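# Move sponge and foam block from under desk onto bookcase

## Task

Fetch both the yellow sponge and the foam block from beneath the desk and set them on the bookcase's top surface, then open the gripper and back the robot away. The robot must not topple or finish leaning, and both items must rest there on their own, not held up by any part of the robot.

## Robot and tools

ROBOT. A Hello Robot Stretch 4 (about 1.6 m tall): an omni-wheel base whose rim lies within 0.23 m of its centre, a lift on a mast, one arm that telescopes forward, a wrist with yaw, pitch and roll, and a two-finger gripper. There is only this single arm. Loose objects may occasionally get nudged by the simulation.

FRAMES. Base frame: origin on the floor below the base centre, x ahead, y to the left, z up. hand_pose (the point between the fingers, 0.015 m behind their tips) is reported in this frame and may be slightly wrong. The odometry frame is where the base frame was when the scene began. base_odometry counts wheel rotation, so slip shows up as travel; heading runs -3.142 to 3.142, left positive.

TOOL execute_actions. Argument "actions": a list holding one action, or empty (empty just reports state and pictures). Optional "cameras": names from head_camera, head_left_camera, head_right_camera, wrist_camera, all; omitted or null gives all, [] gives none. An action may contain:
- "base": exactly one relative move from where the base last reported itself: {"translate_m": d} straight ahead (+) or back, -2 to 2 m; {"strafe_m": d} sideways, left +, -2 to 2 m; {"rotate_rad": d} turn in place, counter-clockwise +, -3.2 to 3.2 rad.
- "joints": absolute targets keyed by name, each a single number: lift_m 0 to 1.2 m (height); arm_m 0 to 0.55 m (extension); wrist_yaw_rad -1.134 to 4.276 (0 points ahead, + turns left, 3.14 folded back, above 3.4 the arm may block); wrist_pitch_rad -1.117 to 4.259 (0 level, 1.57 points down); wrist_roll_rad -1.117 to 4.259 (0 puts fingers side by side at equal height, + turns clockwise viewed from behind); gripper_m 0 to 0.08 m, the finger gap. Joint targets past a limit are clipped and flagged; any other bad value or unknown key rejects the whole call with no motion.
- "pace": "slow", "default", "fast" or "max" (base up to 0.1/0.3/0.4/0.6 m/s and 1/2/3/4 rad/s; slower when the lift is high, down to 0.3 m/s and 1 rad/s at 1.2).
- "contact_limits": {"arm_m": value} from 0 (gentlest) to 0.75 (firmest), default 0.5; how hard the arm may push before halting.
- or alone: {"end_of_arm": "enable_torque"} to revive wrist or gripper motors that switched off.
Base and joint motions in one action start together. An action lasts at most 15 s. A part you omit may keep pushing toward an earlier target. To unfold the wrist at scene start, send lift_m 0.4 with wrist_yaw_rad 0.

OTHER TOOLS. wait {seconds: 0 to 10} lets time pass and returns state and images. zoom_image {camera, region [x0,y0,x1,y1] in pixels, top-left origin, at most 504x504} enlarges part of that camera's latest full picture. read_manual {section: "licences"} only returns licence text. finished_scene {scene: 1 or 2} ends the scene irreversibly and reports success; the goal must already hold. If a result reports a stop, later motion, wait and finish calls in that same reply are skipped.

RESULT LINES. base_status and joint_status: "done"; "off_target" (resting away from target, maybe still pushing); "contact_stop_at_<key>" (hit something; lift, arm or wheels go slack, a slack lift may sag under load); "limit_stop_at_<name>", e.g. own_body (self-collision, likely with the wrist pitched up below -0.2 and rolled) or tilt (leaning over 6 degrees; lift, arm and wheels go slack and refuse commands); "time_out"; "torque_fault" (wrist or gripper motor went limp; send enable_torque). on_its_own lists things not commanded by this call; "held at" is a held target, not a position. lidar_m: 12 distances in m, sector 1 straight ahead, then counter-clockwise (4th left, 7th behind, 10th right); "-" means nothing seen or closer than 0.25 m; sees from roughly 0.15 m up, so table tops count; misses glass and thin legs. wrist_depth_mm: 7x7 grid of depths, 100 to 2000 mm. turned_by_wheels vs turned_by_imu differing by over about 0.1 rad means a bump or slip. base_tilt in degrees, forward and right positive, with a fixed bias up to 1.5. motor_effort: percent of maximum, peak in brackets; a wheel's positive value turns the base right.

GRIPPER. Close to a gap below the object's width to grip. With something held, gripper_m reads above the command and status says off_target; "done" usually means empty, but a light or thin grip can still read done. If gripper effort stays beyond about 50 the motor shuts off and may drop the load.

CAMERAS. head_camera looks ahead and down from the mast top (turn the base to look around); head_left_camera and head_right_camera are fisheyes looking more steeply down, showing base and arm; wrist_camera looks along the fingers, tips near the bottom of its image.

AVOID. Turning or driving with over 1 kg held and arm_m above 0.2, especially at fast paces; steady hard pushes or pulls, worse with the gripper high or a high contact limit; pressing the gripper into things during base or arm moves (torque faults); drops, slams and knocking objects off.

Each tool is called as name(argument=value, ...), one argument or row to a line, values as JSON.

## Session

execute_actions(
  actions=[],
)

Scene clock: 0.00 s.
base_odometry: x=+0.000 y=+0.000 heading=+0.000 (m, m, rad; odometry frame)
turned_by_wheels: +0.000 (rad since the last result)
turned_by_imu: +0.000 (rad since the last result)
base_tilt: forward=-0.6 right=+0.2 (deg)
lidar_m: 2.03 1.70 1.64 1.74 1.54 1.45 1.04 2.21 1.61 1.74 2.32 1.91
base_status: not commanded
joint_positions: lift_m=+0.276 arm_m=-0.002 wrist_yaw_rad=+3.135 wrist_pitch_rad=+0.013 wrist_roll_rad=-0.012 gripper_m=+0.040
joint_status: not commanded
motor_effort: lift_m=+22 arm_m=+0 wrist_yaw_rad=+0 wrist_pitch_rad=-9 wrist_roll_rad=-1 gripper_m=+0 wheel_0=+0 wheel_1=+0 wheel_2=+0 (%)
hand_pose: x=-0.0435 y=+0.0888 z=+0.4515 quat_wxyz=(+0.003, -0.006, -0.006, +1.000) (m; base frame)
wrist_depth_mm: - 132 1983 1708 1499 1336 1229 / - 119 162 1708 1537 1366 1255 / - 125 171 1618 1537 1366 1229 / 134 135 1229 1708 1537 1397 1281 / - - 1618 1708 1537 1397 1255 / 1366 1537 147 1255 138 1308 1229 / 976 - - 1078 125 - -
pictures: head_camera, head_left_camera, head_right_camera, wrist_camera
camera_calibration (this result's frames):
wrist_camera: T_world_to_cam=[[0.0391297, 0.998856, -0.0274977, -0.0728157], [0.0616976, -0.0298814, -0.997647, 0.502406], [-0.997328, 0.0373411, -0.0627963, 0.134556], [0, 0, 0, 1]] pos_world=[0.106048, 0.0827205, 0.507672]
Images, in order (width x height): head_camera 420x560, head_left_camera 420x672, head_right_camera 420x672, wrist_camera 616x392.

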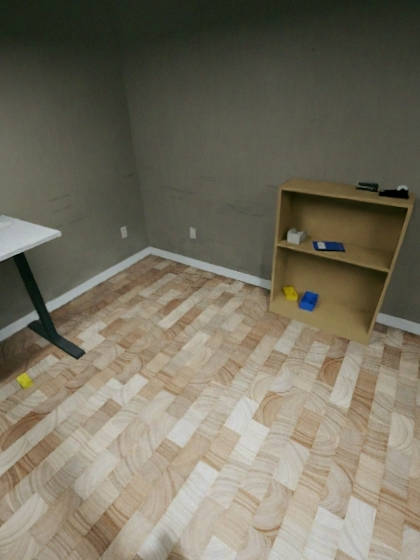

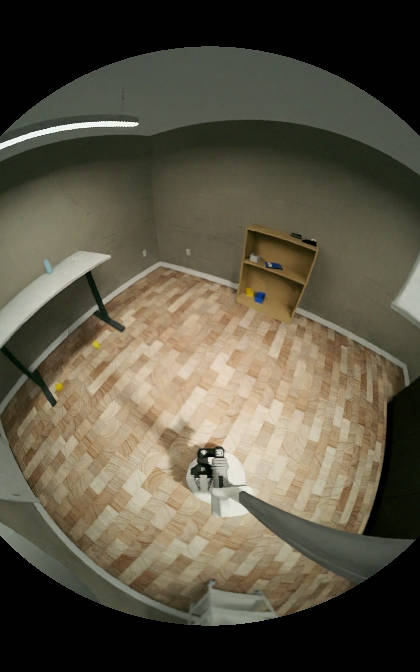

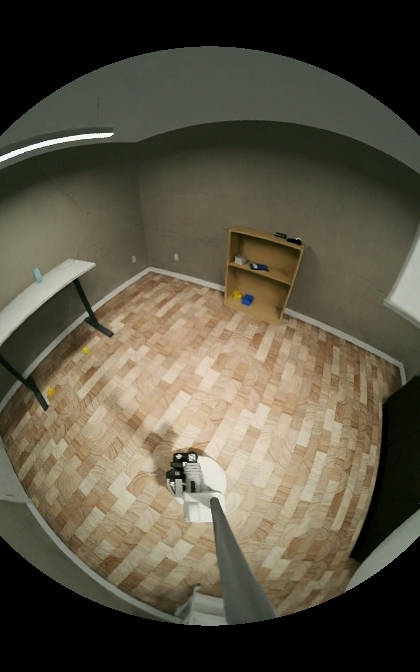

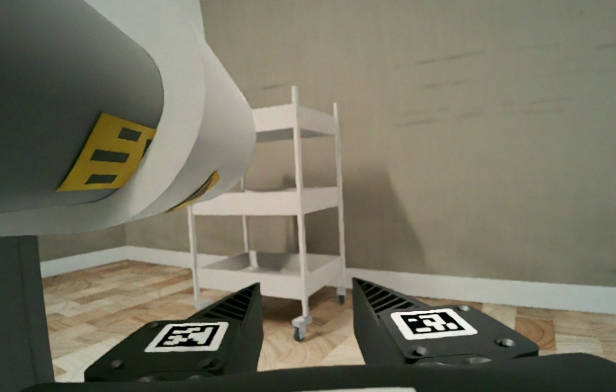

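execute_actions(
  actions=[
    {"base":{"rotate_rad":1.01},"joints":{"lift_m":0.4,"wrist_yaw_rad":0,"gripper_m":0.08}},
  ],
  cameras=[],
)

execute_actions(
  actions=[
    {"base":{"translate_m":0.9},"joints":{"wrist_pitch_rad":0.6},"pace":"max"},
  ],
  cameras=["head_camera","wrist_camera"],
)

Scene clock: 6.03 s.
base_odometry: x=+0.000 y=+0.000 heading=+1.010 (m, m, rad; odometry frame)
turned_by_wheels: +1.010 (rad since the last result)
turned_by_imu: +1.007 (rad since the last result)
base_tilt: forward=-0.6 right=+0.1 (deg)
lidar_m: 1.62 1.67 1.50 1.46 1.02 1.27 1.64 1.71 2.34 1.91 2.01 1.72
base_status: done
joint_positions: lift_m=+0.400 arm_m=-0.002 wrist_yaw_rad=+0.000 wrist_pitch_rad=+0.013 wrist_roll_rad=-0.012 gripper_m=+0.080
joint_status: all done
motor_effort: lift_m=+26(24) arm_m=-1(0) wrist_yaw_rad=+0(5) wrist_pitch_rad=-9(9) wrist_roll_rad=-1(1) gripper_m=+2(4) wheel_0=-2(7) wheel_1=-1(7) wheel_2=+0(7) (%)
hand_pose: x=+0.3813 y=-0.0873 z=+0.5752 quat_wxyz=(+1.000, -0.006, +0.006, +0.000) (m; base frame)
wrist_depth_mm: - - - - - - - / - - - - - - - / - - - - - - - / - - - - - - - / - - - - - - - / 1808 1863 1576 1756 1464 132 1756 / - - 1255 1308 1205 - -
pictures: none
No camera images: the call's "cameras" was empty. Leave "cameras" out to get every camera's image.

Scene clock: 9.27 s.
base_odometry: x=+0.479 y=+0.762 heading=+1.010 (m, m, rad; odometry frame)
turned_by_wheels: +0.000 (rad since the last result)
turned_by_imu: +0.000 (rad since the last result)
base_tilt: forward=-0.6 right=+0.1 (deg)
lidar_m: 0.74 0.76 1.51 1.45 1.51 1.64 2.55 2.67 1.99 1.93 1.12 0.78
base_status: done
joint_positions: lift_m=+0.400 arm_m=-0.002 wrist_yaw_rad=+0.000 wrist_pitch_rad=+0.602 wrist_roll_rad=-0.012 gripper_m=+0.080
joint_status: all done
motor_effort: lift_m=+25(26) arm_m=+0(1) wrist_yaw_rad=+1(0) wrist_pitch_rad=-8(6) wrist_roll_rad=-1(1) gripper_m=+0(1) wheel_0=+0(9) wheel_1=-1(7) wheel_2=+1(13) (%)
hand_pose: x=+0.3439 y=-0.0874 z=+0.4575 quat_wxyz=(+0.955, -0.006, +0.297, +0.002) (m; base frame)
wrist_depth_mm: 1138 1205 1205 1229 1229 1255 866 / 891 1308 1308 1336 1336 1336 960 / 976 1229 1205 1182 1182 1138 1118 / 960 960 976 960 946 946 904 / 798 820 820 809 809 798 788 / 699 699 676 699 654 132 699 / - - 609 621 609 - -
pictures: head_camera, wrist_camera
camera_calibration (this result's frames):
wrist_camera: T_world_to_cam=[[-0.0422831, -0.999094, -0.00475519, -0.068826], [-0.606112, 0.0294345, -0.794835, 0.621337], [0.794255, -0.0307259, -0.606807, 0.154623], [0, 0, 0, 1]] pos_world=[0.25088, -0.0823015, 0.587359]
Images, in order (width x height): head_camera 420x560, wrist_camera 616x392.

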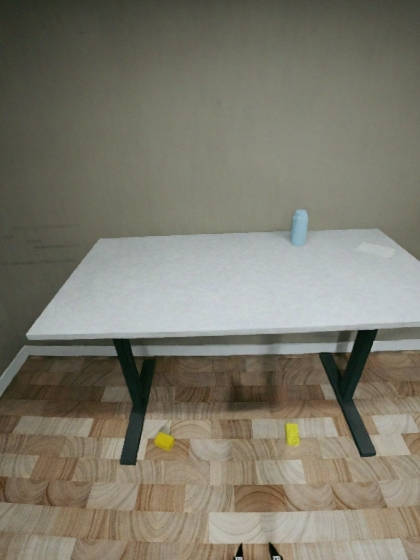

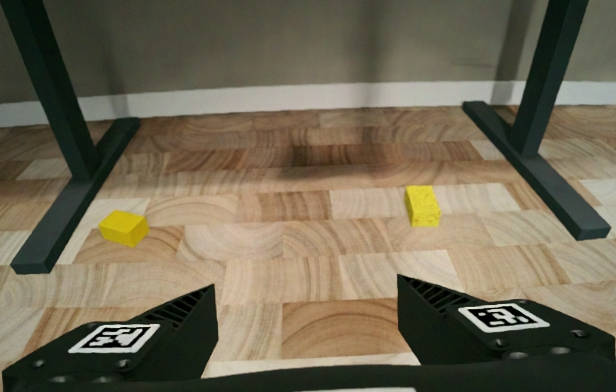

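execute_actions(
  actions=[
    {"base":{"strafe_m":0.39},"joints":{"wrist_pitch_rad":1.57,"wrist_roll_rad":1.95,"lift_m":0.25,"arm_m":0.47},"pace":"fast"},
  ],
  cameras=[],
)

execute_actions(
  actions=[
    {"base":{"translate_m":0.25},"pace":"fast"},
  ],
  cameras=["wrist_camera"],
)

Scene clock: 14.67 s.
base_odometry: x=+0.148 y=+0.970 heading=+1.010 (m, m, rad; odometry frame)
turned_by_wheels: +0.000 (rad since the last result)
turned_by_imu: -0.001 (rad since the last result)
base_tilt: forward=-0.6 right=+0.1 (deg)
lidar_m: 0.71 0.75 1.11 1.07 1.12 1.47 2.57 2.69 2.42 2.32 1.10 0.79
base_status: done
joint_positions: lift_m=+0.250 arm_m=+0.468 wrist_yaw_rad=+0.000 wrist_pitch_rad=+1.570 wrist_roll_rad=+1.950 gripper_m=+0.080
joint_status: all done
motor_effort: lift_m=+18(22) arm_m=+9(11) wrist_yaw_rad=+0(1) wrist_pitch_rad=-1(5) wrist_roll_rad=+0(3) gripper_m=+2(1) wheel_0=+2(13) wheel_1=-2(12) wheel_2=+0(1) (%)
hand_pose: x=+0.6396 y=-0.0874 z=+0.2159 quat_wxyz=(+0.397, +0.585, +0.397, -0.585) (m; base frame)
wrist_depth_mm: 347 347 349 351 355 357 357 / 349 349 351 355 355 357 362 / 353 351 357 357 359 362 364 / 353 357 359 362 362 364 364 / 359 359 362 364 366 366 370 / 359 362 364 368 368 132 373 / - - 366 370 368 - -
pictures: none
No camera images: the call's "cameras" was empty. Leave "cameras" out to get every camera's image.

Scene clock: 16.53 s.
base_odometry: x=+0.281 y=+1.182 heading=+1.010 (m, m, rad; odometry frame)
turned_by_wheels: +0.000 (rad since the last result)
turned_by_imu: +0.000 (rad since the last result)
base_tilt: forward=-0.5 right=+0.1 (deg)
lidar_m: 0.46 0.50 1.12 1.04 1.13 1.56 2.02 2.91 2.40 2.37 0.77 0.46
base_status: done
joint_positions: lift_m=+0.250 arm_m=+0.468 wrist_yaw_rad=+0.000 wrist_pitch_rad=+1.570 wrist_roll_rad=+1.950 gripper_m=+0.080
joint_status: not commanded
motor_effort: lift_m=+17(17) arm_m=+9(9) wrist_yaw_rad=-1(1) wrist_pitch_rad=+0(0) wrist_roll_rad=+0(0) gripper_m=-2(0) wheel_0=-1(10) wheel_1=+0(7) wheel_2=+3(10) (%)
hand_pose: x=+0.6396 y=-0.0874 z=+0.2159 quat_wxyz=(+0.397, +0.585, +0.397, -0.585) (m; base frame)
wrist_depth_mm: 347 347 351 351 353 355 357 / 349 353 353 355 355 359 359 / 353 353 357 357 362 362 364 / 355 357 357 359 364 366 366 / 357 359 362 319 364 368 368 / 362 362 366 320 366 132 370 / - - 366 368 370 - -
pictures: wrist_camera
camera_calibration (this result's frames):
wrist_camera: T_world_to_cam=[[-0.913415, 0.405831, 0.0312221, 0.614743], [0.406947, 0.912092, 0.0498242, -0.144621], [-0.00825719, 0.0582158, -0.99827, 0.378716], [0, 0, 0, 1]] pos_world=[0.623495, -0.139621, 0.366073]
Images, in order (width x height): wrist_camera 616x392.

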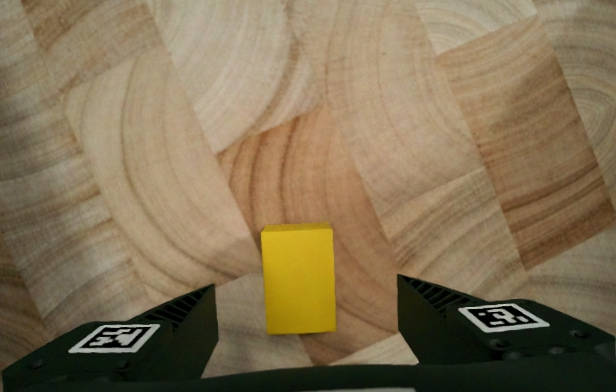

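execute_actions(
  actions=[
    {"base":{"strafe_m":0.03},"joints":{"wrist_roll_rad":1.91,"lift_m":0.125,"arm_m":0.487}},
  ],
  cameras=["wrist_camera"],
)

Scene clock: 19.77 s.
base_odometry: x=+0.256 y=+1.198 heading=+1.010 (m, m, rad; odometry frame)
turned_by_wheels: +0.000 (rad since the last result)
turned_by_imu: -0.001 (rad since the last result)
base_tilt: forward=-0.6 right=+0.1 (deg)
lidar_m: 0.48 0.49 1.09 1.00 1.09 1.52 1.96 2.93 2.43 2.39 0.75 0.51
base_status: done
joint_positions: lift_m=+0.125 arm_m=+0.485 wrist_yaw_rad=+0.000 wrist_pitch_rad=+1.570 wrist_roll_rad=+1.910 gripper_m=+0.080
joint_status: all done
motor_effort: lift_m=+17(14) arm_m=+9(10) wrist_yaw_rad=+0(0) wrist_pitch_rad=+0(1) wrist_roll_rad=-3(2) gripper_m=+2(2) wheel_0=+0(6) wheel_1=-1(7) wheel_2=+1(1) (%)
hand_pose: x=+0.6565 y=-0.0874 z=+0.0909 quat_wxyz=(+0.408, +0.578, +0.408, -0.577) (m; base frame)
wrist_depth_mm: 227 228 229 230 232 233 234 / 229 229 231 233 234 236 236 / 230 231 234 234 235 237 238 / 233 234 235 208 237 238 239 / 235 236 236 193 239 241 242 / 236 236 194 195 195 132 - / - - 195 196 242 - -
pictures: wrist_camera
camera_calibration (this result's frames):
wrist_camera: T_world_to_cam=[[-0.92849, 0.370029, 0.0313965, 0.640811], [0.371204, 0.92722, 0.049709, -0.120468], [-0.0107177, 0.0578088, -0.99827, 0.255712], [0, 0, 0, 1]] pos_world=[0.642445, -0.140201, 0.241139]
Images, in order (width x height): wrist_camera 616x392.

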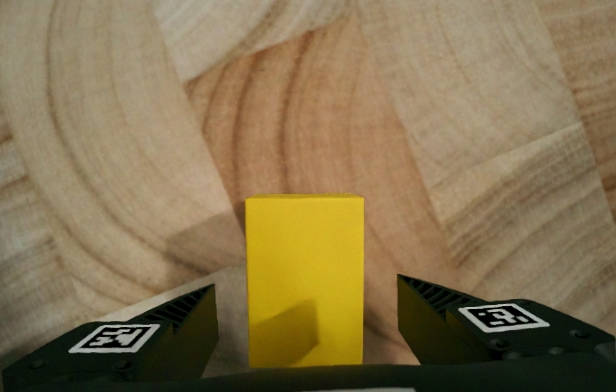

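execute_actions(
  actions=[
    {"joints":{"lift_m":0.067}},
  ],
  cameras=[],
)

execute_actions(
  actions=[
    {"joints":{"gripper_m":0.04}},
  ],
  cameras=[],
)

execute_actions(
  actions=[
    {"joints":{"lift_m":0.15}},
  ],
  cameras=[],
)

execute_actions(
  actions=[
    {"base":{"translate_m":-0.65},"joints":{"arm_m":0.15,"lift_m":0.3,"wrist_roll_rad":0},"pace":"fast"},
  ],
  cameras=[],
)

execute_actions(
  actions=[
    {"base":{"rotate_rad":-1.57},"pace":"fast"},
  ],
  cameras=[],
)

execute_actions(
  actions=[
    {"base":{"translate_m":1.8},"joints":{"lift_m":1.19},"pace":"fast"},
  ],
  cameras=["head_camera","head_right_camera"],
)

Scene clock: 24.50 s.
base_odometry: x=+0.256 y=+1.198 heading=+1.010 (m, m, rad; odometry frame)
turned_by_wheels: +0.000 (rad since the last result)
turned_by_imu: -0.001 (rad since the last result)
base_tilt: forward=-0.6 right=+0.1 (deg)
lidar_m: 0.47 0.52 1.07 1.00 1.09 1.50 1.93 2.92 2.43 2.39 0.75 0.52
base_status: not commanded
joint_positions: lift_m=+0.067 arm_m=+0.485 wrist_yaw_rad=+0.000 wrist_pitch_rad=+1.570 wrist_roll_rad=+1.910 gripper_m=+0.080
joint_status: all done
motor_effort: lift_m=+16(21) arm_m=+9(9) wrist_yaw_rad=+1(3) wrist_pitch_rad=-1(2) wrist_roll_rad=-3(2) gripper_m=+0(1) wheel_0=+0(0) wheel_1=-1(1) wheel_2=+1(1) (%)
hand_pose: x=+0.6565 y=-0.0874 z=+0.0329 quat_wxyz=(+0.408, +0.578, +0.408, -0.577) (m; base frame)
wrist_depth_mm: 171 172 174 175 175 177 - / 173 174 175 176 177 177 178 / 174 175 176 177 178 179 180 / 176 177 177 178 179 180 181 / 177 178 178 134 180 181 182 / 179 179 135 135 136 132 - / - - 136 136 137 - -
pictures: none
No camera images: the call's "cameras" was empty. Leave "cameras" out to get every camera's image.

Scene clock: 25.50 s.
base_odometry: x=+0.256 y=+1.198 heading=+1.010 (m, m, rad; odometry frame)
turned_by_wheels: +0.000 (rad since the last result)
turned_by_imu: +0.000 (rad since the last result)
base_tilt: forward=-0.6 right=+0.1 (deg)
lidar_m: 0.48 0.51 1.08 1.03 1.10 1.53 1.94 2.90 2.43 2.37 0.75 0.53
base_status: not commanded
joint_positions: lift_m=+0.067 arm_m=+0.485 wrist_yaw_rad=+0.000 wrist_pitch_rad=+1.570 wrist_roll_rad=+1.910 gripper_m=+0.058
joint_status: gripper_m off_target (ended at +0.058, target +0.040)
on_its_own: gripper_m is held at +0.053, not at your +0.040, by its contact guard: the fingers met something
motor_effort: lift_m=+17(16) arm_m=+9(9) wrist_yaw_rad=+1(0) wrist_pitch_rad=-1(1) wrist_roll_rad=-3(2) gripper_m=-37(37) wheel_0=+0(1) wheel_1=-1(1) wheel_2=+0(1) (%)
hand_pose: x=+0.6565 y=-0.0874 z=+0.0329 quat_wxyz=(+0.408, +0.578, +0.408, -0.577) (m; base frame)
wrist_depth_mm: 172 172 174 175 175 176 - / 173 174 175 176 177 177 178 / 174 175 176 177 178 179 180 / 176 177 177 178 179 181 181 / 177 178 178 135 180 182 182 / 179 179 135 136 136 182 - / 179 - 136 136 133 - -
pictures: none
No camera images: the call's "cameras" was empty. Leave "cameras" out to get every camera's image.

Scene clock: 26.83 s.
base_odometry: x=+0.256 y=+1.198 heading=+1.010 (m, m, rad; odometry frame)
turned_by_wheels: +0.000 (rad since the last result)
turned_by_imu: +0.000 (rad since the last result)
base_tilt: forward=-0.6 right=+0.1 (deg)
lidar_m: 0.48 0.50 1.07 1.01 1.11 1.50 1.94 2.93 2.45 2.37 0.76 0.48
base_status: not commanded
joint_positions: lift_m=+0.150 arm_m=+0.485 wrist_yaw_rad=+0.000 wrist_pitch_rad=+1.570 wrist_roll_rad=+1.910 gripper_m=+0.058
joint_status: all done
on_its_own: gripper_m is held at +0.053, not at your +0.040, by its contact guard: the fingers met something
motor_effort: lift_m=+26(24) arm_m=+9(9) wrist_yaw_rad=-2(1) wrist_pitch_rad=-1(1) wrist_roll_rad=-2(2) gripper_m=-36(37) wheel_0=+0(0) wheel_1=-1(1) wheel_2=+1(1) (%)
hand_pose: x=+0.6565 y=-0.0874 z=+0.1152 quat_wxyz=(+0.408, +0.578, +0.408, -0.577) (m; base frame)
wrist_depth_mm: 250 252 254 254 256 257 257 / 252 253 255 256 257 259 259 / 254 255 257 258 259 260 263 / 256 257 258 259 260 263 265 / 257 260 260 135 263 266 266 / 259 262 135 135 136 267 268 / 262 - 136 136 133 - -
pictures: none
No camera images: the call's "cameras" was empty. Leave "cameras" out to get every camera's image.

Scene clock: 29.73 s.
base_odometry: x=-0.090 y=+0.647 heading=+1.010 (m, m, rad; odometry frame)
turned_by_wheels: +0.000 (rad since the last result)
turned_by_imu: -0.002 (rad since the last result)
base_tilt: forward=-0.6 right=+0.0 (deg)
lidar_m: 1.13 1.47 1.08 1.04 1.07 1.08 2.15 2.25 2.75 2.34 1.69 1.21
base_status: done
joint_positions: lift_m=+0.300 arm_m=+0.152 wrist_yaw_rad=+0.000 wrist_pitch_rad=+1.570 wrist_roll_rad=+0.000 gripper_m=+0.058
joint_status: all done
on_its_own: gripper_m is held at +0.053, not at your +0.040, by its contact guard: the fingers met something
motor_effort: lift_m=+25(29) arm_m=-9(6) wrist_yaw_rad=+0(1) wrist_pitch_rad=-2(3) wrist_roll_rad=-3(7) gripper_m=-38(36) wheel_0=-1(10) wheel_1=-1(7) wheel_2=-1(10) (%)
hand_pose: x=+0.3225 y=-0.0874 z=+0.2652 quat_wxyz=(+0.707, +0.000, +0.707, +0.000) (m; base frame)
wrist_depth_mm: 397 397 399 407 404 410 410 / 399 402 404 404 407 410 413 / 402 402 407 410 410 410 413 / 404 404 407 410 413 418 418 / 407 410 410 135 415 418 421 / 410 410 135 136 136 421 424 / 413 - 135 136 133 - -
pictures: none
No camera images: the call's "cameras" was empty. Leave "cameras" out to get every camera's image.

Scene clock: 31.47 s.
base_odometry: x=-0.090 y=+0.647 heading=-0.560 (m, m, rad; odometry frame)
turned_by_wheels: -1.570 (rad since the last result)
turned_by_imu: -1.568 (rad since the last result)
base_tilt: forward=-0.6 right=+0.1 (deg)
lidar_m: 2.33 1.65 1.19 1.08 1.48 1.07 1.04 1.11 1.07 2.16 2.24 2.78
base_status: done
joint_positions: lift_m=+0.300 arm_m=+0.152 wrist_yaw_rad=+0.000 wrist_pitch_rad=+1.570 wrist_roll_rad=+0.000 gripper_m=+0.058
joint_status: not commanded
on_its_own: gripper_m is held at +0.053, not at your +0.040, by its contact guard: the fingers met something
motor_effort: lift_m=+25(25) arm_m=-9(9) wrist_yaw_rad=-2(0) wrist_pitch_rad=-1(3) wrist_roll_rad=-2(3) gripper_m=-36(37) wheel_0=+0(4) wheel_1=-2(10) wheel_2=+0(7) (%)
hand_pose: x=+0.3227 y=-0.0874 z=+0.2652 quat_wxyz=(+0.707, +0.000, +0.707, +0.000) (m; base frame)
wrist_depth_mm: 394 399 399 407 407 410 410 / 399 402 404 404 407 410 413 / 402 404 407 413 413 415 418 / 402 404 407 410 413 418 418 / 410 410 410 134 415 418 421 / 410 413 135 136 135 421 427 / 413 - 135 136 133 - -
pictures: none
No camera images: the call's "cameras" was empty. Leave "cameras" out to get every camera's image.

Scene clock: 37.27 s.
base_odometry: x=+1.435 y=-0.309 heading=-0.561 (m, m, rad; odometry frame)
turned_by_wheels: +0.000 (rad since the last result)
turned_by_imu: +0.000 (rad since the last result)
base_tilt: forward=-0.6 right=+0.1 (deg)
lidar_m: 0.53 0.58 1.28 1.90 1.28 1.65 2.87 2.48 2.25 2.14 1.24 0.58
base_status: done
joint_positions: lift_m=+1.190 arm_m=+0.152 wrist_yaw_rad=+0.000 wrist_pitch_rad=+1.570 wrist_roll_rad=+0.000 gripper_m=+0.058
joint_status: all done
on_its_own: gripper_m is held at +0.053, not at your +0.040, by its contact guard: the fingers met something
motor_effort: lift_m=+26(28) arm_m=-9(9) wrist_yaw_rad=+2(1) wrist_pitch_rad=-2(2) wrist_roll_rad=-3(3) gripper_m=-36(37) wheel_0=-1(11) wheel_1=-1(7) wheel_2=+1(13) (%)
hand_pose: x=+0.3226 y=-0.0874 z=+1.1552 quat_wxyz=(+0.707, +0.000, +0.707, +0.000) (m; base frame)
wrist_depth_mm: 496 621 647 634 647 647 609 / 1229 931 1182 1182 1182 831 1308 / 1281 1281 1255 1281 1281 1281 1308 / 1255 1255 1281 1308 1281 1281 1308 / 1281 1281 1281 134 1308 1308 1336 / 1281 1281 135 135 136 1336 1336 / 1308 - 136 136 133 - -
pictures: head_camera, head_right_camera
Images, in order (width x height): head_camera 420x560, head_right_camera 420x672.

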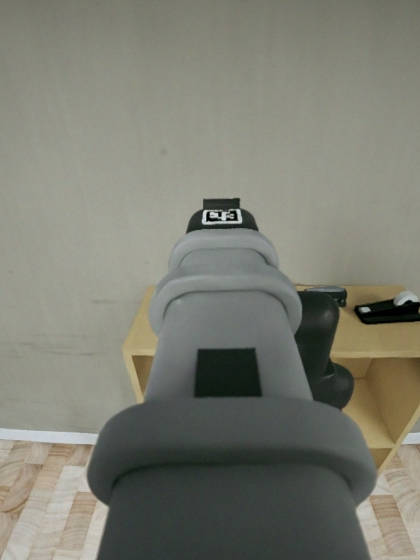

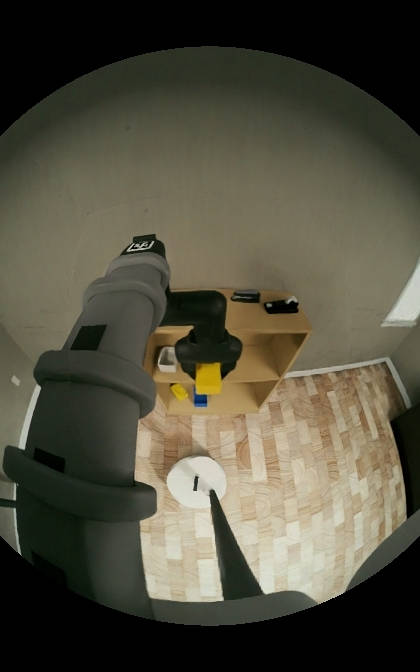

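execute_actions(
  actions=[
    {"joints":{"arm_m":0.48}},
  ],
  cameras=["wrist_camera"],
)

Scene clock: 43.87 s.
base_odometry: x=+1.435 y=-0.309 heading=-0.561 (m, m, rad; odometry frame)
turned_by_wheels: +0.000 (rad since the last result)
turned_by_imu: -0.001 (rad since the last result)
base_tilt: forward=-0.5 right=+0.2 (deg)
lidar_m: 0.52 0.58 1.25 1.93 1.27 1.67 2.85 2.49 2.21 2.13 1.25 0.55
base_status: not commanded
joint_positions: lift_m=+1.190 arm_m=+0.478 wrist_yaw_rad=+0.000 wrist_pitch_rad=+1.570 wrist_roll_rad=+0.000 gripper_m=+0.058
joint_status: all done
on_its_own: gripper_m is held at +0.053, not at your +0.040, by its contact guard: the fingers met something
motor_effort: lift_m=+26(25) arm_m=+9(14) wrist_yaw_rad=-2(1) wrist_pitch_rad=-1(3) wrist_roll_rad=-1(2) gripper_m=-37(36) wheel_0=-1(1) wheel_1=-2(2) wheel_2=+1(1) (%)
hand_pose: x=+0.6495 y=-0.0874 z=+1.1552 quat_wxyz=(+0.707, +0.000, +0.707, +0.000) (m; base frame)
wrist_depth_mm: 233 233 235 236 238 238 240 / 234 234 236 238 239 239 213 / 235 236 237 239 240 243 244 / 236 237 239 240 242 243 244 / 238 239 240 134 244 245 247 / 239 241 135 135 136 246 248 / 240 - 135 136 133 - -
pictures: wrist_camera
camera_calibration (this result's frames):
wrist_camera: T_world_to_cam=[[-0.0394037, -0.998705, 0.0321756, -0.0970976], [-0.997981, 0.0409392, 0.0485482, 0.642357], [-0.0498025, -0.0301977, -0.998302, 1.3358], [0, 0, 0, 1]] pos_world=[0.70376, -0.0829314, 1.30547]
Images, in order (width x height): wrist_camera 616x392.

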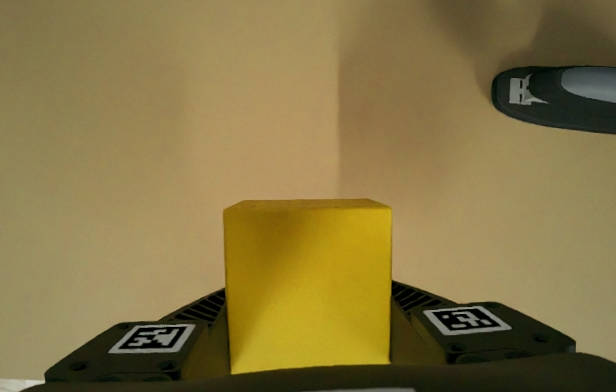

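execute_actions(
  actions=[
    {"joints":{"lift_m":1.13},"pace":"slow"},
  ],
  cameras=[],
)

execute_actions(
  actions=[
    {"joints":{"gripper_m":0.08}},
  ],
  cameras=[],
)

execute_actions(
  actions=[
    {"joints":{"lift_m":1.19}},
  ],
  cameras=[],
)

execute_actions(
  actions=[
    {"base":{"translate_m":-1.1},"pace":"fast"},
  ],
  cameras=[],
)

execute_actions(
  actions=[
    {"base":{"rotate_rad":1.57},"joints":{"lift_m":0.22},"pace":"fast"},
  ],
  cameras=[],
)

execute_actions(
  actions=[
    {"base":{"translate_m":0.68},"pace":"max"},
  ],
  cameras=["wrist_camera"],
)

Scene clock: 49.70 s.
base_odometry: x=+1.435 y=-0.309 heading=-0.561 (m, m, rad; odometry frame)
turned_by_wheels: +0.000 (rad since the last result)
turned_by_imu: -0.001 (rad since the last result)
base_tilt: forward=-0.6 right=+0.1 (deg)
lidar_m: 0.54 0.56 1.25 1.90 1.29 1.68 2.85 2.48 2.26 2.14 1.23 0.57
base_status: not commanded
joint_positions: lift_m=+1.130 arm_m=+0.478 wrist_yaw_rad=+0.000 wrist_pitch_rad=+1.570 wrist_roll_rad=+0.000 gripper_m=+0.058
joint_status: all done
on_its_own: gripper_m is held at +0.053, not at your +0.040, by its contact guard: the fingers met something
motor_effort: lift_m=+17(23) arm_m=+9(9) wrist_yaw_rad=+0(0) wrist_pitch_rad=-1(1) wrist_roll_rad=-1(1) gripper_m=-38(36) wheel_0=+0(1) wheel_1=-1(1) wheel_2=+1(1) (%)
hand_pose: x=+0.6495 y=-0.0874 z=+1.0959 quat_wxyz=(+0.707, +0.000, +0.707, +0.000) (m; base frame)
wrist_depth_mm: 175 176 177 179 179 180 - / 176 177 178 179 180 181 182 / 177 178 179 180 182 183 183 / 178 179 180 181 182 183 185 / 180 180 181 135 184 185 186 / 181 182 135 136 136 186 187 / 182 - 135 136 133 - -
pictures: none
No camera images: the call's "cameras" was empty. Leave "cameras" out to get every camera's image.

Scene clock: 50.63 s.
base_odometry: x=+1.435 y=-0.309 heading=-0.561 (m, m, rad; odometry frame)
turned_by_wheels: +0.000 (rad since the last result)
turned_by_imu: +0.000 (rad since the last result)
base_tilt: forward=-0.5 right=+0.1 (deg)
lidar_m: 0.53 0.57 1.26 1.93 1.28 1.66 2.86 2.48 2.21 2.14 1.26 0.57
base_status: not commanded
joint_positions: lift_m=+1.130 arm_m=+0.478 wrist_yaw_rad=+0.000 wrist_pitch_rad=+1.570 wrist_roll_rad=+0.000 gripper_m=+0.080
joint_status: all done
motor_effort: lift_m=+17(17) arm_m=+9(9) wrist_yaw_rad=-2(2) wrist_pitch_rad=-1(1) wrist_roll_rad=-2(1) gripper_m=+0(36) wheel_0=-1(1) wheel_1=-2(1) wheel_2=+1(1) (%)
hand_pose: x=+0.6495 y=-0.0874 z=+1.0959 quat_wxyz=(+0.707, +0.000, +0.707, +0.000) (m; base frame)
wrist_depth_mm: 175 176 177 178 180 180 - / 176 177 178 180 181 181 182 / 177 179 179 181 181 183 183 / 179 179 181 181 182 184 185 / 180 181 137 138 184 185 186 / 181 181 138 138 139 132 - / - - 139 139 140 - -
pictures: none
No camera images: the call's "cameras" was empty. Leave "cameras" out to get every camera's image.

Scene clock: 51.80 s.
base_odometry: x=+1.435 y=-0.309 heading=-0.561 (m, m, rad; odometry frame)
turned_by_wheels: +0.000 (rad since the last result)
turned_by_imu: +0.000 (rad since the last result)
base_tilt: forward=-0.6 right=+0.2 (deg)
lidar_m: 0.54 0.58 1.27 1.93 1.28 1.71 2.88 2.49 2.23 2.12 1.25 0.58
base_status: not commanded
joint_positions: lift_m=+1.190 arm_m=+0.478 wrist_yaw_rad=+0.000 wrist_pitch_rad=+1.570 wrist_roll_rad=+0.000 gripper_m=+0.080
joint_status: all done
motor_effort: lift_m=+26(27) arm_m=+9(9) wrist_yaw_rad=-1(1) wrist_pitch_rad=-2(1) wrist_roll_rad=-1(2) gripper_m=-2(3) wheel_0=-1(1) wheel_1=-1(1) wheel_2=+1(1) (%)
hand_pose: x=+0.6495 y=-0.0874 z=+1.1552 quat_wxyz=(+0.707, +0.000, +0.707, +0.000) (m; base frame)
wrist_depth_mm: 232 234 235 237 237 239 239 / 233 235 236 237 239 239 213 / 235 236 237 239 240 242 244 / 236 237 239 198 242 244 245 / 238 240 240 197 244 245 247 / 240 240 198 198 199 132 - / - - 200 200 247 - -
pictures: none
No camera images: the call's "cameras" was empty. Leave "cameras" out to get every camera's image.

Scene clock: 56.90 s.
base_odometry: x=+0.504 y=+0.276 heading=-0.561 (m, m, rad; odometry frame)
turned_by_wheels: +0.000 (rad since the last result)
turned_by_imu: -0.003 (rad since the last result)
base_tilt: forward=-0.6 right=+0.1 (deg)
lidar_m: 1.64 2.04 1.21 1.15 1.22 1.80 1.75 1.54 1.71 2.11 2.20 1.68
base_status: done
joint_positions: lift_m=+1.190 arm_m=+0.478 wrist_yaw_rad=+0.000 wrist_pitch_rad=+1.570 wrist_roll_rad=+0.000 gripper_m=+0.080
joint_status: not commanded
motor_effort: lift_m=+26(26) arm_m=+9(9) wrist_yaw_rad=+0(1) wrist_pitch_rad=-2(1) wrist_roll_rad=-1(1) gripper_m=-2(1) wheel_0=-2(5) wheel_1=-1(5) wheel_2=+0(9) (%)
hand_pose: x=+0.6495 y=-0.0874 z=+1.1552 quat_wxyz=(+0.707, +0.000, +0.707, +0.000) (m; base frame)
wrist_depth_mm: 1229 1229 1255 1255 1281 1281 1281 / 1255 1281 1255 1281 1281 1281 1308 / 1255 1255 1281 1281 1281 1308 1308 / 1281 1281 1281 1281 1308 1308 1308 / 1255 1281 1281 1308 1336 1308 1308 / 1281 1281 1281 1336 1308 132 1336 / - - 1118 1160 1308 - -
pictures: none
No camera images: the call's "cameras" was empty. Leave "cameras" out to get every camera's image.

Scene clock: 60.40 s.
base_odometry: x=+0.504 y=+0.276 heading=+1.009 (m, m, rad; odometry frame)
turned_by_wheels: +1.570 (rad since the last result)
turned_by_imu: +1.566 (rad since the last result)
base_tilt: forward=-0.5 right=+0.2 (deg)
lidar_m: 1.13 1.19 1.82 1.72 1.53 1.70 2.15 2.26 1.69 1.63 2.06 1.21
base_status: done
joint_positions: lift_m=+0.220 arm_m=+0.479 wrist_yaw_rad=+0.000 wrist_pitch_rad=+1.570 wrist_roll_rad=+0.000 gripper_m=+0.080
joint_status: all done
motor_effort: lift_m=+17(25) arm_m=+8(9) wrist_yaw_rad=-1(0) wrist_pitch_rad=-1(2) wrist_roll_rad=-2(2) gripper_m=+0(2) wheel_0=-3(7) wheel_1=-2(7) wheel_2=+0(8) (%)
hand_pose: x=+0.6496 y=-0.0874 z=+0.1859 quat_wxyz=(+0.707, +0.000, +0.707, +0.000) (m; base frame)
wrist_depth_mm: 319 322 324 324 327 327 329 / 320 322 325 327 329 332 332 / 324 324 329 329 330 332 334 / 324 327 329 330 334 336 336 / 329 329 330 334 334 338 342 / 330 330 332 334 338 132 342 / - - 334 338 338 - -
pictures: none
No camera images: the call's "cameras" was empty. Leave "cameras" out to get every camera's image.

Scene clock: 63.10 s.
base_odometry: x=+0.866 y=+0.851 heading=+1.009 (m, m, rad; odometry frame)
turned_by_wheels: +0.000 (rad since the last result)
turned_by_imu: +0.000 (rad since the last result)
base_tilt: forward=-0.5 right=+0.1 (deg)
lidar_m: 0.44 0.49 0.67 1.73 1.82 2.03 2.86 2.82 1.69 1.67 0.72 0.50
base_status: done
joint_positions: lift_m=+0.220 arm_m=+0.479 wrist_yaw_rad=+0.000 wrist_pitch_rad=+1.570 wrist_roll_rad=+0.000 gripper_m=+0.080
joint_status: not commanded
motor_effort: lift_m=+17(17) arm_m=+9(8) wrist_yaw_rad=+0(1) wrist_pitch_rad=-2(2) wrist_roll_rad=-1(1) gripper_m=+1(1) wheel_0=-1(10) wheel_1=-1(9) wheel_2=+2(16) (%)
hand_pose: x=+0.6496 y=-0.0874 z=+0.1859 quat_wxyz=(+0.707, +0.000, +0.707, +0.000) (m; base frame)
wrist_depth_mm: 320 320 324 324 325 327 330 / 320 322 327 327 329 329 330 / 322 325 329 329 332 332 336 / 327 327 329 286 332 336 338 / 329 327 332 289 336 336 340 / 330 330 332 334 334 132 340 / - - 336 338 340 - -
pictures: wrist_camera
camera_calibration (this result's frames):
wrist_camera: T_world_to_cam=[[-0.0395293, -0.9987, 0.03218, -0.065824], [-0.997971, 0.0410683, 0.0486575, 0.689489], [-0.0499158, -0.0301913, -0.998297, 0.368192], [0, 0, 0, 1]] pos_world=[0.703866, -0.0829384, 0.336134]
Images, in order (width x height): wrist_camera 616x392.

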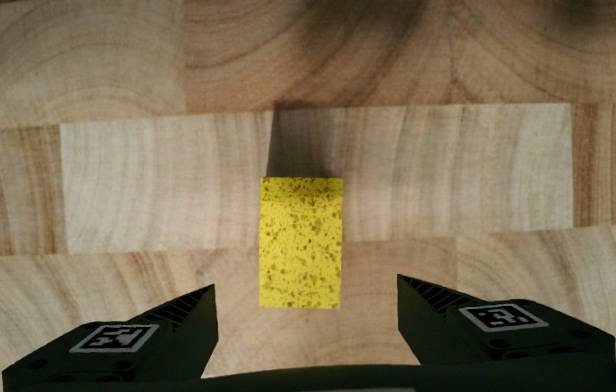

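Aligned.

execute_actions(
  actions=[
    {"joints":{"lift_m":0.067}},
  ],
  cameras=["wrist_camera"],
)

execute_actions(
  actions=[
    {"joints":{"gripper_m":0.04}},
  ],
  cameras=[],
)

execute_actions(
  actions=[
    {"joints":{"lift_m":0.12}},
  ],
  cameras=[],
)

execute_actions(
  actions=[
    {"base":{"translate_m":-0.53},"joints":{"lift_m":0.4},"pace":"fast"},
  ],
  cameras=[],
)

execute_actions(
  actions=[
    {"base":{"rotate_rad":-1.57},"joints":{"lift_m":1.16},"pace":"fast"},
  ],
  cameras=[],
)

execute_actions(
  actions=[
    {"base":{"translate_m":1.1}},
  ],
  cameras=["wrist_camera"],
)

Scene clock: 69.80 s.
base_odometry: x=+0.866 y=+0.851 heading=+1.009 (m, m, rad; odometry frame)
turned_by_wheels: +0.000 (rad since the last result)
turned_by_imu: -0.001 (rad since the last result)
base_tilt: forward=-0.6 right=+0.1 (deg)
lidar_m: 0.45 0.50 0.66 1.72 1.83 2.04 2.86 2.78 1.72 1.73 0.71 0.49
base_status: not commanded
joint_positions: lift_m=+0.067 arm_m=+0.479 wrist_yaw_rad=+0.000 wrist_pitch_rad=+1.570 wrist_roll_rad=+0.000 gripper_m=+0.080
joint_status: all done
motor_effort: lift_m=+17(10) arm_m=+8(8) wrist_yaw_rad=+0(1) wrist_pitch_rad=-2(2) wrist_roll_rad=-1(2) gripper_m=+0(1) wheel_0=-1(1) wheel_1=-1(1) wheel_2=+2(2) (%)
hand_pose: x=+0.6496 y=-0.0874 z=+0.0329 quat_wxyz=(+0.707, +0.000, +0.707, +0.000) (m; base frame)
wrist_depth_mm: 172 173 174 175 176 177 - / 173 174 175 176 177 179 179 / 175 175 177 177 179 180 181 / 176 177 177 134 180 181 182 / 177 177 134 135 181 182 183 / 178 178 135 135 136 132 - / - - 135 136 137 - -
pictures: wrist_camera
camera_calibration (this result's frames):
wrist_camera: T_world_to_cam=[[-0.0395296, -0.9987, 0.03218, -0.060902], [-0.997971, 0.0410685, 0.0486575, 0.696931], [-0.0499158, -0.0301913, -0.998297, 0.215503], [0, 0, 0, 1]] pos_world=[0.703866, -0.0829384, 0.183185]
Images, in order (width x height): wrist_camera 616x392.

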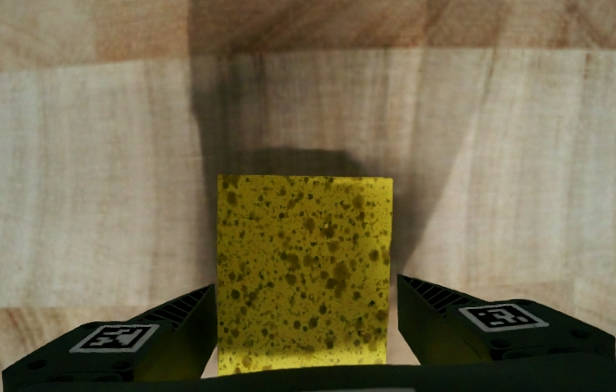

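Scene clock: 70.80 s.
base_odometry: x=+0.866 y=+0.851 heading=+1.009 (m, m, rad; odometry frame)
turned_by_wheels: +0.000 (rad since the last result)
turned_by_imu: +0.000 (rad since the last result)
base_tilt: forward=-0.5 right=+0.1 (deg)
lidar_m: 0.44 0.49 0.65 1.71 1.83 2.05 2.86 2.84 1.72 1.71 0.68 0.49
base_status: not commanded
joint_positions: lift_m=+0.067 arm_m=+0.479 wrist_yaw_rad=+0.000 wrist_pitch_rad=+1.570 wrist_roll_rad=+0.000 gripper_m=+0.060
joint_status: gripper_m off_target (ended at +0.060, target +0.040)
on_its_own: gripper_m is held at +0.054, not at your +0.040, by its contact guard: the fingers met something
motor_effort: lift_m=+17(17) arm_m=+8(8) wrist_yaw_rad=+1(2) wrist_pitch_rad=-1(2) wrist_roll_rad=-1(1) gripper_m=-40(41) wheel_0=-1(1) wheel_1=-1(1) wheel_2=+2(2) (%)
hand_pose: x=+0.6496 y=-0.0874 z=+0.0329 quat_wxyz=(+0.707, +0.000, +0.707, +0.000) (m; base frame)
wrist_depth_mm: 172 174 174 175 176 177 - / 173 174 175 176 177 178 179 / 174 175 177 178 178 180 181 / 175 177 178 134 179 181 182 / 177 177 178 135 181 182 182 / 178 179 135 135 136 183 - / 179 - 135 136 135 - -
pictures: none
No camera images: the call's "cameras" was empty. Leave "cameras" out to get every camera's image.

Scene clock: 71.93 s.
base_odometry: x=+0.866 y=+0.851 heading=+1.009 (m, m, rad; odometry frame)
turned_by_wheels: +0.000 (rad since the last result)
turned_by_imu: +0.000 (rad since the last result)
base_tilt: forward=-0.5 right=+0.2 (deg)
lidar_m: 0.45 0.49 0.68 1.71 1.82 2.04 2.85 2.82 1.71 1.71 0.70 0.52
base_status: not commanded
joint_positions: lift_m=+0.120 arm_m=+0.479 wrist_yaw_rad=+0.000 wrist_pitch_rad=+1.570 wrist_roll_rad=+0.000 gripper_m=+0.060
joint_status: all done
on_its_own: gripper_m is held at +0.054, not at your +0.040, by its contact guard: the fingers met something
motor_effort: lift_m=+26(26) arm_m=+8(8) wrist_yaw_rad=+0(1) wrist_pitch_rad=-2(2) wrist_roll_rad=-1(1) gripper_m=-40(41) wheel_0=-1(1) wheel_1=-1(1) wheel_2=+2(2) (%)
hand_pose: x=+0.6496 y=-0.0874 z=+0.0851 quat_wxyz=(+0.707, +0.000, +0.707, +0.000) (m; base frame)
wrist_depth_mm: 222 224 224 225 228 229 229 / 224 224 227 227 229 230 231 / 225 226 228 229 231 233 233 / 227 228 229 134 231 233 235 / 229 229 229 135 233 235 236 / 230 231 135 136 136 236 237 / 231 - 135 136 135 - -
pictures: none
No camera images: the call's "cameras" was empty. Leave "cameras" out to get every camera's image.

Scene clock: 74.53 s.
base_odometry: x=+0.583 y=+0.403 heading=+1.009 (m, m, rad; odometry frame)
turned_by_wheels: +0.000 (rad since the last result)
turned_by_imu: -0.001 (rad since the last result)
base_tilt: forward=-0.5 right=+0.1 (deg)
lidar_m: 0.97 1.04 1.78 1.74 1.64 1.70 2.32 2.40 1.69 1.63 2.04 1.04
base_status: done
joint_positions: lift_m=+0.400 arm_m=+0.479 wrist_yaw_rad=+0.000 wrist_pitch_rad=+1.570 wrist_roll_rad=+0.000 gripper_m=+0.060
joint_status: all done
on_its_own: gripper_m is held at +0.054, not at your +0.040, by its contact guard: the fingers met something
motor_effort: lift_m=+25(24) arm_m=+8(8) wrist_yaw_rad=+2(2) wrist_pitch_rad=-1(1) wrist_roll_rad=-2(1) gripper_m=-38(38) wheel_0=+0(10) wheel_1=+1(8) wheel_2=-2(10) (%)
hand_pose: x=+0.6496 y=-0.0874 z=+0.3652 quat_wxyz=(+0.707, +0.000, +0.707, +0.000) (m; base frame)
wrist_depth_mm: 492 496 496 500 504 504 508 / 492 496 500 500 508 508 512 / 496 504 504 508 512 512 517 / 500 500 508 134 512 512 521 / 500 508 508 135 512 525 525 / 508 508 135 135 136 517 521 / 512 - 135 136 135 - -
pictures: none
No camera images: the call's "cameras" was empty. Leave "cameras" out to get every camera's image.

Scene clock: 77.53 s.
base_odometry: x=+0.583 y=+0.403 heading=-0.561 (m, m, rad; odometry frame)
turned_by_wheels: -1.570 (rad since the last result)
turned_by_imu: -1.568 (rad since the last result)
base_tilt: forward=-0.6 right=+0.1 (deg)
lidar_m: 1.65 2.06 1.05 0.97 1.04 1.80 1.74 1.64 1.69 2.29 2.37 1.72
base_status: done
joint_positions: lift_m=+1.160 arm_m=+0.479 wrist_yaw_rad=+0.000 wrist_pitch_rad=+1.570 wrist_roll_rad=+0.000 gripper_m=+0.060
joint_status: all done
on_its_own: gripper_m is held at +0.054, not at your +0.040, by its contact guard: the fingers met something
motor_effort: lift_m=+25(28) arm_m=+6(8) wrist_yaw_rad=+0(1) wrist_pitch_rad=-1(0) wrist_roll_rad=-1(1) gripper_m=-39(39) wheel_0=+0(12) wheel_1=+0(9) wheel_2=-2(12) (%)
hand_pose: x=+0.6500 y=-0.0874 z=+1.1252 quat_wxyz=(+0.707, +0.000, +0.707, +0.000) (m; base frame)
wrist_depth_mm: 1205 1205 1205 1229 1255 1255 1281 / 1182 1229 1229 1255 1255 1255 1281 / 1255 1229 1229 1255 1255 1255 1255 / 1229 1255 1229 134 1255 1308 1281 / 1229 1255 1255 135 1255 1255 1308 / 1255 1255 135 136 136 1308 1308 / 1281 - 135 136 135 - -
pictures: none
No camera images: the call's "cameras" was empty. Leave "cameras" out to get every camera's image.

Scene clock: 82.67 s.
base_odometry: x=+1.515 y=-0.183 heading=-0.561 (m, m, rad; odometry frame)
turned_by_wheels: +0.000 (rad since the last result)
turned_by_imu: +0.000 (rad since the last result)
base_tilt: forward=-0.5 right=+0.2 (deg)
lidar_m: 0.51 0.91 1.28 1.78 1.14 1.45 2.88 2.55 2.38 2.27 0.80 0.54
base_status: done
joint_positions: lift_m=+1.160 arm_m=+0.479 wrist_yaw_rad=+0.000 wrist_pitch_rad=+1.570 wrist_roll_rad=+0.000 gripper_m=+0.060
joint_status: not commanded
on_its_own: gripper_m is held at +0.054, not at your +0.040, by its contact guard: the fingers met something
motor_effort: lift_m=+25(25) arm_m=+7(6) wrist_yaw_rad=-1(2) wrist_pitch_rad=-1(0) wrist_roll_rad=-1(1) gripper_m=-41(40) wheel_0=+0(5) wheel_1=+1(6) wheel_2=+2(8) (%)
hand_pose: x=+0.6499 y=-0.0874 z=+1.1252 quat_wxyz=(+0.707, +0.000, +0.707, +0.000) (m; base frame)
wrist_depth_mm: 203 204 206 207 208 209 211 / 204 206 207 208 209 211 212 / 206 207 208 210 211 213 213 / 208 208 210 134 211 213 199 / 209 210 210 135 213 215 179 / 211 211 135 135 136 204 - / 211 - 135 136 135 - -
pictures: wrist_camera
camera_calibration (this result's frames):
wrist_camera: T_world_to_cam=[[-0.0393932, -0.998706, 0.0321757, -0.096122], [-0.997982, 0.0409288, 0.0485503, 0.644267], [-0.0498044, -0.0301982, -0.998302, 1.3059], [0, 0, 0, 1]] pos_world=[0.704219, -0.0829308, 1.2755]
Images, in order (width x height): wrist_camera 616x392.

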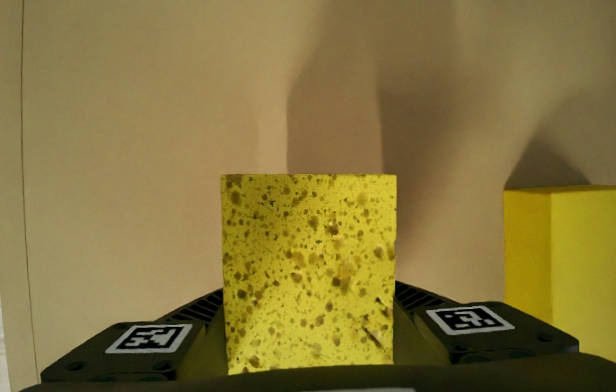

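execute_actions(
  actions=[
    {"joints":{"lift_m":1.129},"pace":"slow"},
  ],
  cameras=[],
)

execute_actions(
  actions=[
    {"joints":{"gripper_m":0.08}},
  ],
  cameras=[],
)

execute_actions(
  actions=[
    {"joints":{"lift_m":1.19}},
  ],
  cameras=[],
)

execute_actions(
  actions=[
    {"base":{"translate_m":-0.2},"joints":{"arm_m":0.05},"pace":"fast"},
  ],
  cameras=[],
)

finished_scene(
  scene=2,
)

Scene clock: 87.17 s.
base_odometry: x=+1.515 y=-0.183 heading=-0.561 (m, m, rad; odometry frame)
turned_by_wheels: +0.000 (rad since the last result)
turned_by_imu: -0.001 (rad since the last result)
base_tilt: forward=-0.5 right=+0.1 (deg)
lidar_m: 0.55 0.92 1.29 1.78 1.14 1.44 2.88 2.56 2.38 2.28 0.78 0.55
base_status: not commanded
joint_positions: lift_m=+1.129 arm_m=+0.479 wrist_yaw_rad=+0.000 wrist_pitch_rad=+1.570 wrist_roll_rad=+0.000 gripper_m=+0.060
joint_status: all done
on_its_own: gripper_m is held at +0.054, not at your +0.040, by its contact guard: the fingers met something
motor_effort: lift_m=+16(28) arm_m=+6(6) wrist_yaw_rad=+1(0) wrist_pitch_rad=-1(1) wrist_roll_rad=-1(1) gripper_m=-39(39) wheel_0=+0(0) wheel_1=+1(1) wheel_2=+2(2) (%)
hand_pose: x=+0.6499 y=-0.0874 z=+1.0949 quat_wxyz=(+0.707, +0.000, +0.707, +0.000) (m; base frame)
wrist_depth_mm: 174 175 176 178 178 180 - / 175 176 178 178 179 180 181 / 176 178 178 179 180 182 182 / 178 179 179 134 181 183 183 / 179 180 181 135 183 184 180 / 180 180 135 136 136 185 - / 180 - 135 136 135 - -
pictures: none
No camera images: the call's "cameras" was empty. Leave "cameras" out to get every camera's image.

Scene clock: 88.10 s.
base_odometry: x=+1.515 y=-0.183 heading=-0.561 (m, m, rad; odometry frame)
turned_by_wheels: +0.000 (rad since the last result)
turned_by_imu: +0.000 (rad since the last result)
base_tilt: forward=-0.6 right=+0.1 (deg)
lidar_m: 0.54 0.91 1.27 1.75 1.15 1.46 2.86 2.55 2.40 2.26 0.80 0.57
base_status: not commanded
joint_positions: lift_m=+1.129 arm_m=+0.479 wrist_yaw_rad=+0.000 wrist_pitch_rad=+1.570 wrist_roll_rad=+0.000 gripper_m=+0.080
joint_status: all done
motor_effort: lift_m=+17(17) arm_m=+7(6) wrist_yaw_rad=+1(2) wrist_pitch_rad=-1(2) wrist_roll_rad=-1(2) gripper_m=+0(40) wheel_0=+0(0) wheel_1=+1(1) wheel_2=+2(2) (%)
hand_pose: x=+0.6499 y=-0.0874 z=+1.0949 quat_wxyz=(+0.707, +0.000, +0.707, +0.000) (m; base frame)
wrist_depth_mm: 174 175 176 177 179 179 - / 175 176 178 179 179 181 181 / 177 177 179 179 180 182 182 / 177 178 179 136 181 183 183 / 179 180 181 137 182 185 180 / 180 180 138 138 138 132 - / - - 138 139 139 - -
pictures: none
No camera images: the call's "cameras" was empty. Leave "cameras" out to get every camera's image.

Scene clock: 89.30 s.
base_odometry: x=+1.515 y=-0.183 heading=-0.561 (m, m, rad; odometry frame)
turned_by_wheels: +0.000 (rad since the last result)
turned_by_imu: +0.000 (rad since the last result)
base_tilt: forward=-0.6 right=+0.1 (deg)
lidar_m: 0.54 0.92 1.27 1.77 1.13 1.41 2.84 2.54 2.41 2.27 0.77 0.58
base_status: not commanded
joint_positions: lift_m=+1.190 arm_m=+0.479 wrist_yaw_rad=+0.000 wrist_pitch_rad=+1.570 wrist_roll_rad=+0.000 gripper_m=+0.080
joint_status: all done
motor_effort: lift_m=+26(25) arm_m=+6(6) wrist_yaw_rad=+1(2) wrist_pitch_rad=-1(2) wrist_roll_rad=-2(1) gripper_m=+1(1) wheel_0=+0(0) wheel_1=+1(1) wheel_2=+2(2) (%)
hand_pose: x=+0.6499 y=-0.0874 z=+1.1552 quat_wxyz=(+0.707, +0.000, +0.707, +0.000) (m; base frame)
wrist_depth_mm: 231 233 234 236 237 239 240 / 233 234 236 237 240 240 241 / 235 236 237 239 240 242 243 / 236 237 239 196 242 244 200 / 238 239 240 197 244 240 201 / 240 240 200 199 199 132 - / - - 200 200 247 - -
pictures: none
No camera images: the call's "cameras" was empty. Leave "cameras" out to get every camera's image.

Scene clock: 91.37 s.
base_odometry: x=+1.345 y=-0.076 heading=-0.562 (m, m, rad; odometry frame)
turned_by_wheels: +0.000 (rad since the last result)
turned_by_imu: -0.001 (rad since the last result)
base_tilt: forward=-0.6 right=+0.1 (deg)
lidar_m: 0.76 1.11 1.52 1.18 1.05 1.45 2.65 2.41 2.34 2.26 1.53 0.78
base_status: done
joint_positions: lift_m=+1.190 arm_m=+0.052 wrist_yaw_rad=+0.000 wrist_pitch_rad=+1.570 wrist_roll_rad=+0.000 gripper_m=+0.080
joint_status: all done
motor_effort: lift_m=+25(26) arm_m=-9(13) wrist_yaw_rad=+1(1) wrist_pitch_rad=-2(3) wrist_roll_rad=-1(1) gripper_m=+1(1) wheel_0=-2(3) wheel_1=-2(6) wheel_2=-1(10) (%)
hand_pose: x=+0.2225 y=-0.0874 z=+1.1552 quat_wxyz=(+0.707, +0.000, +0.707, +0.000) (m; base frame)
wrist_depth_mm: 1255 1255 1255 1229 1229 1308 1281 / 1255 1255 1281 1281 1281 1281 1308 / 1255 1281 1255 1281 1281 1281 1308 / 1281 1281 1281 1308 1281 1281 1308 / 1281 1281 1098 1098 1336 1308 1336 / 1281 1281 1078 1118 1308 132 1308 / - - 1281 1336 1281 - -
pictures: none
No camera images: the call's "cameras" was empty. Leave "cameras" out to get every camera's image.

The scene is finished: the task was done.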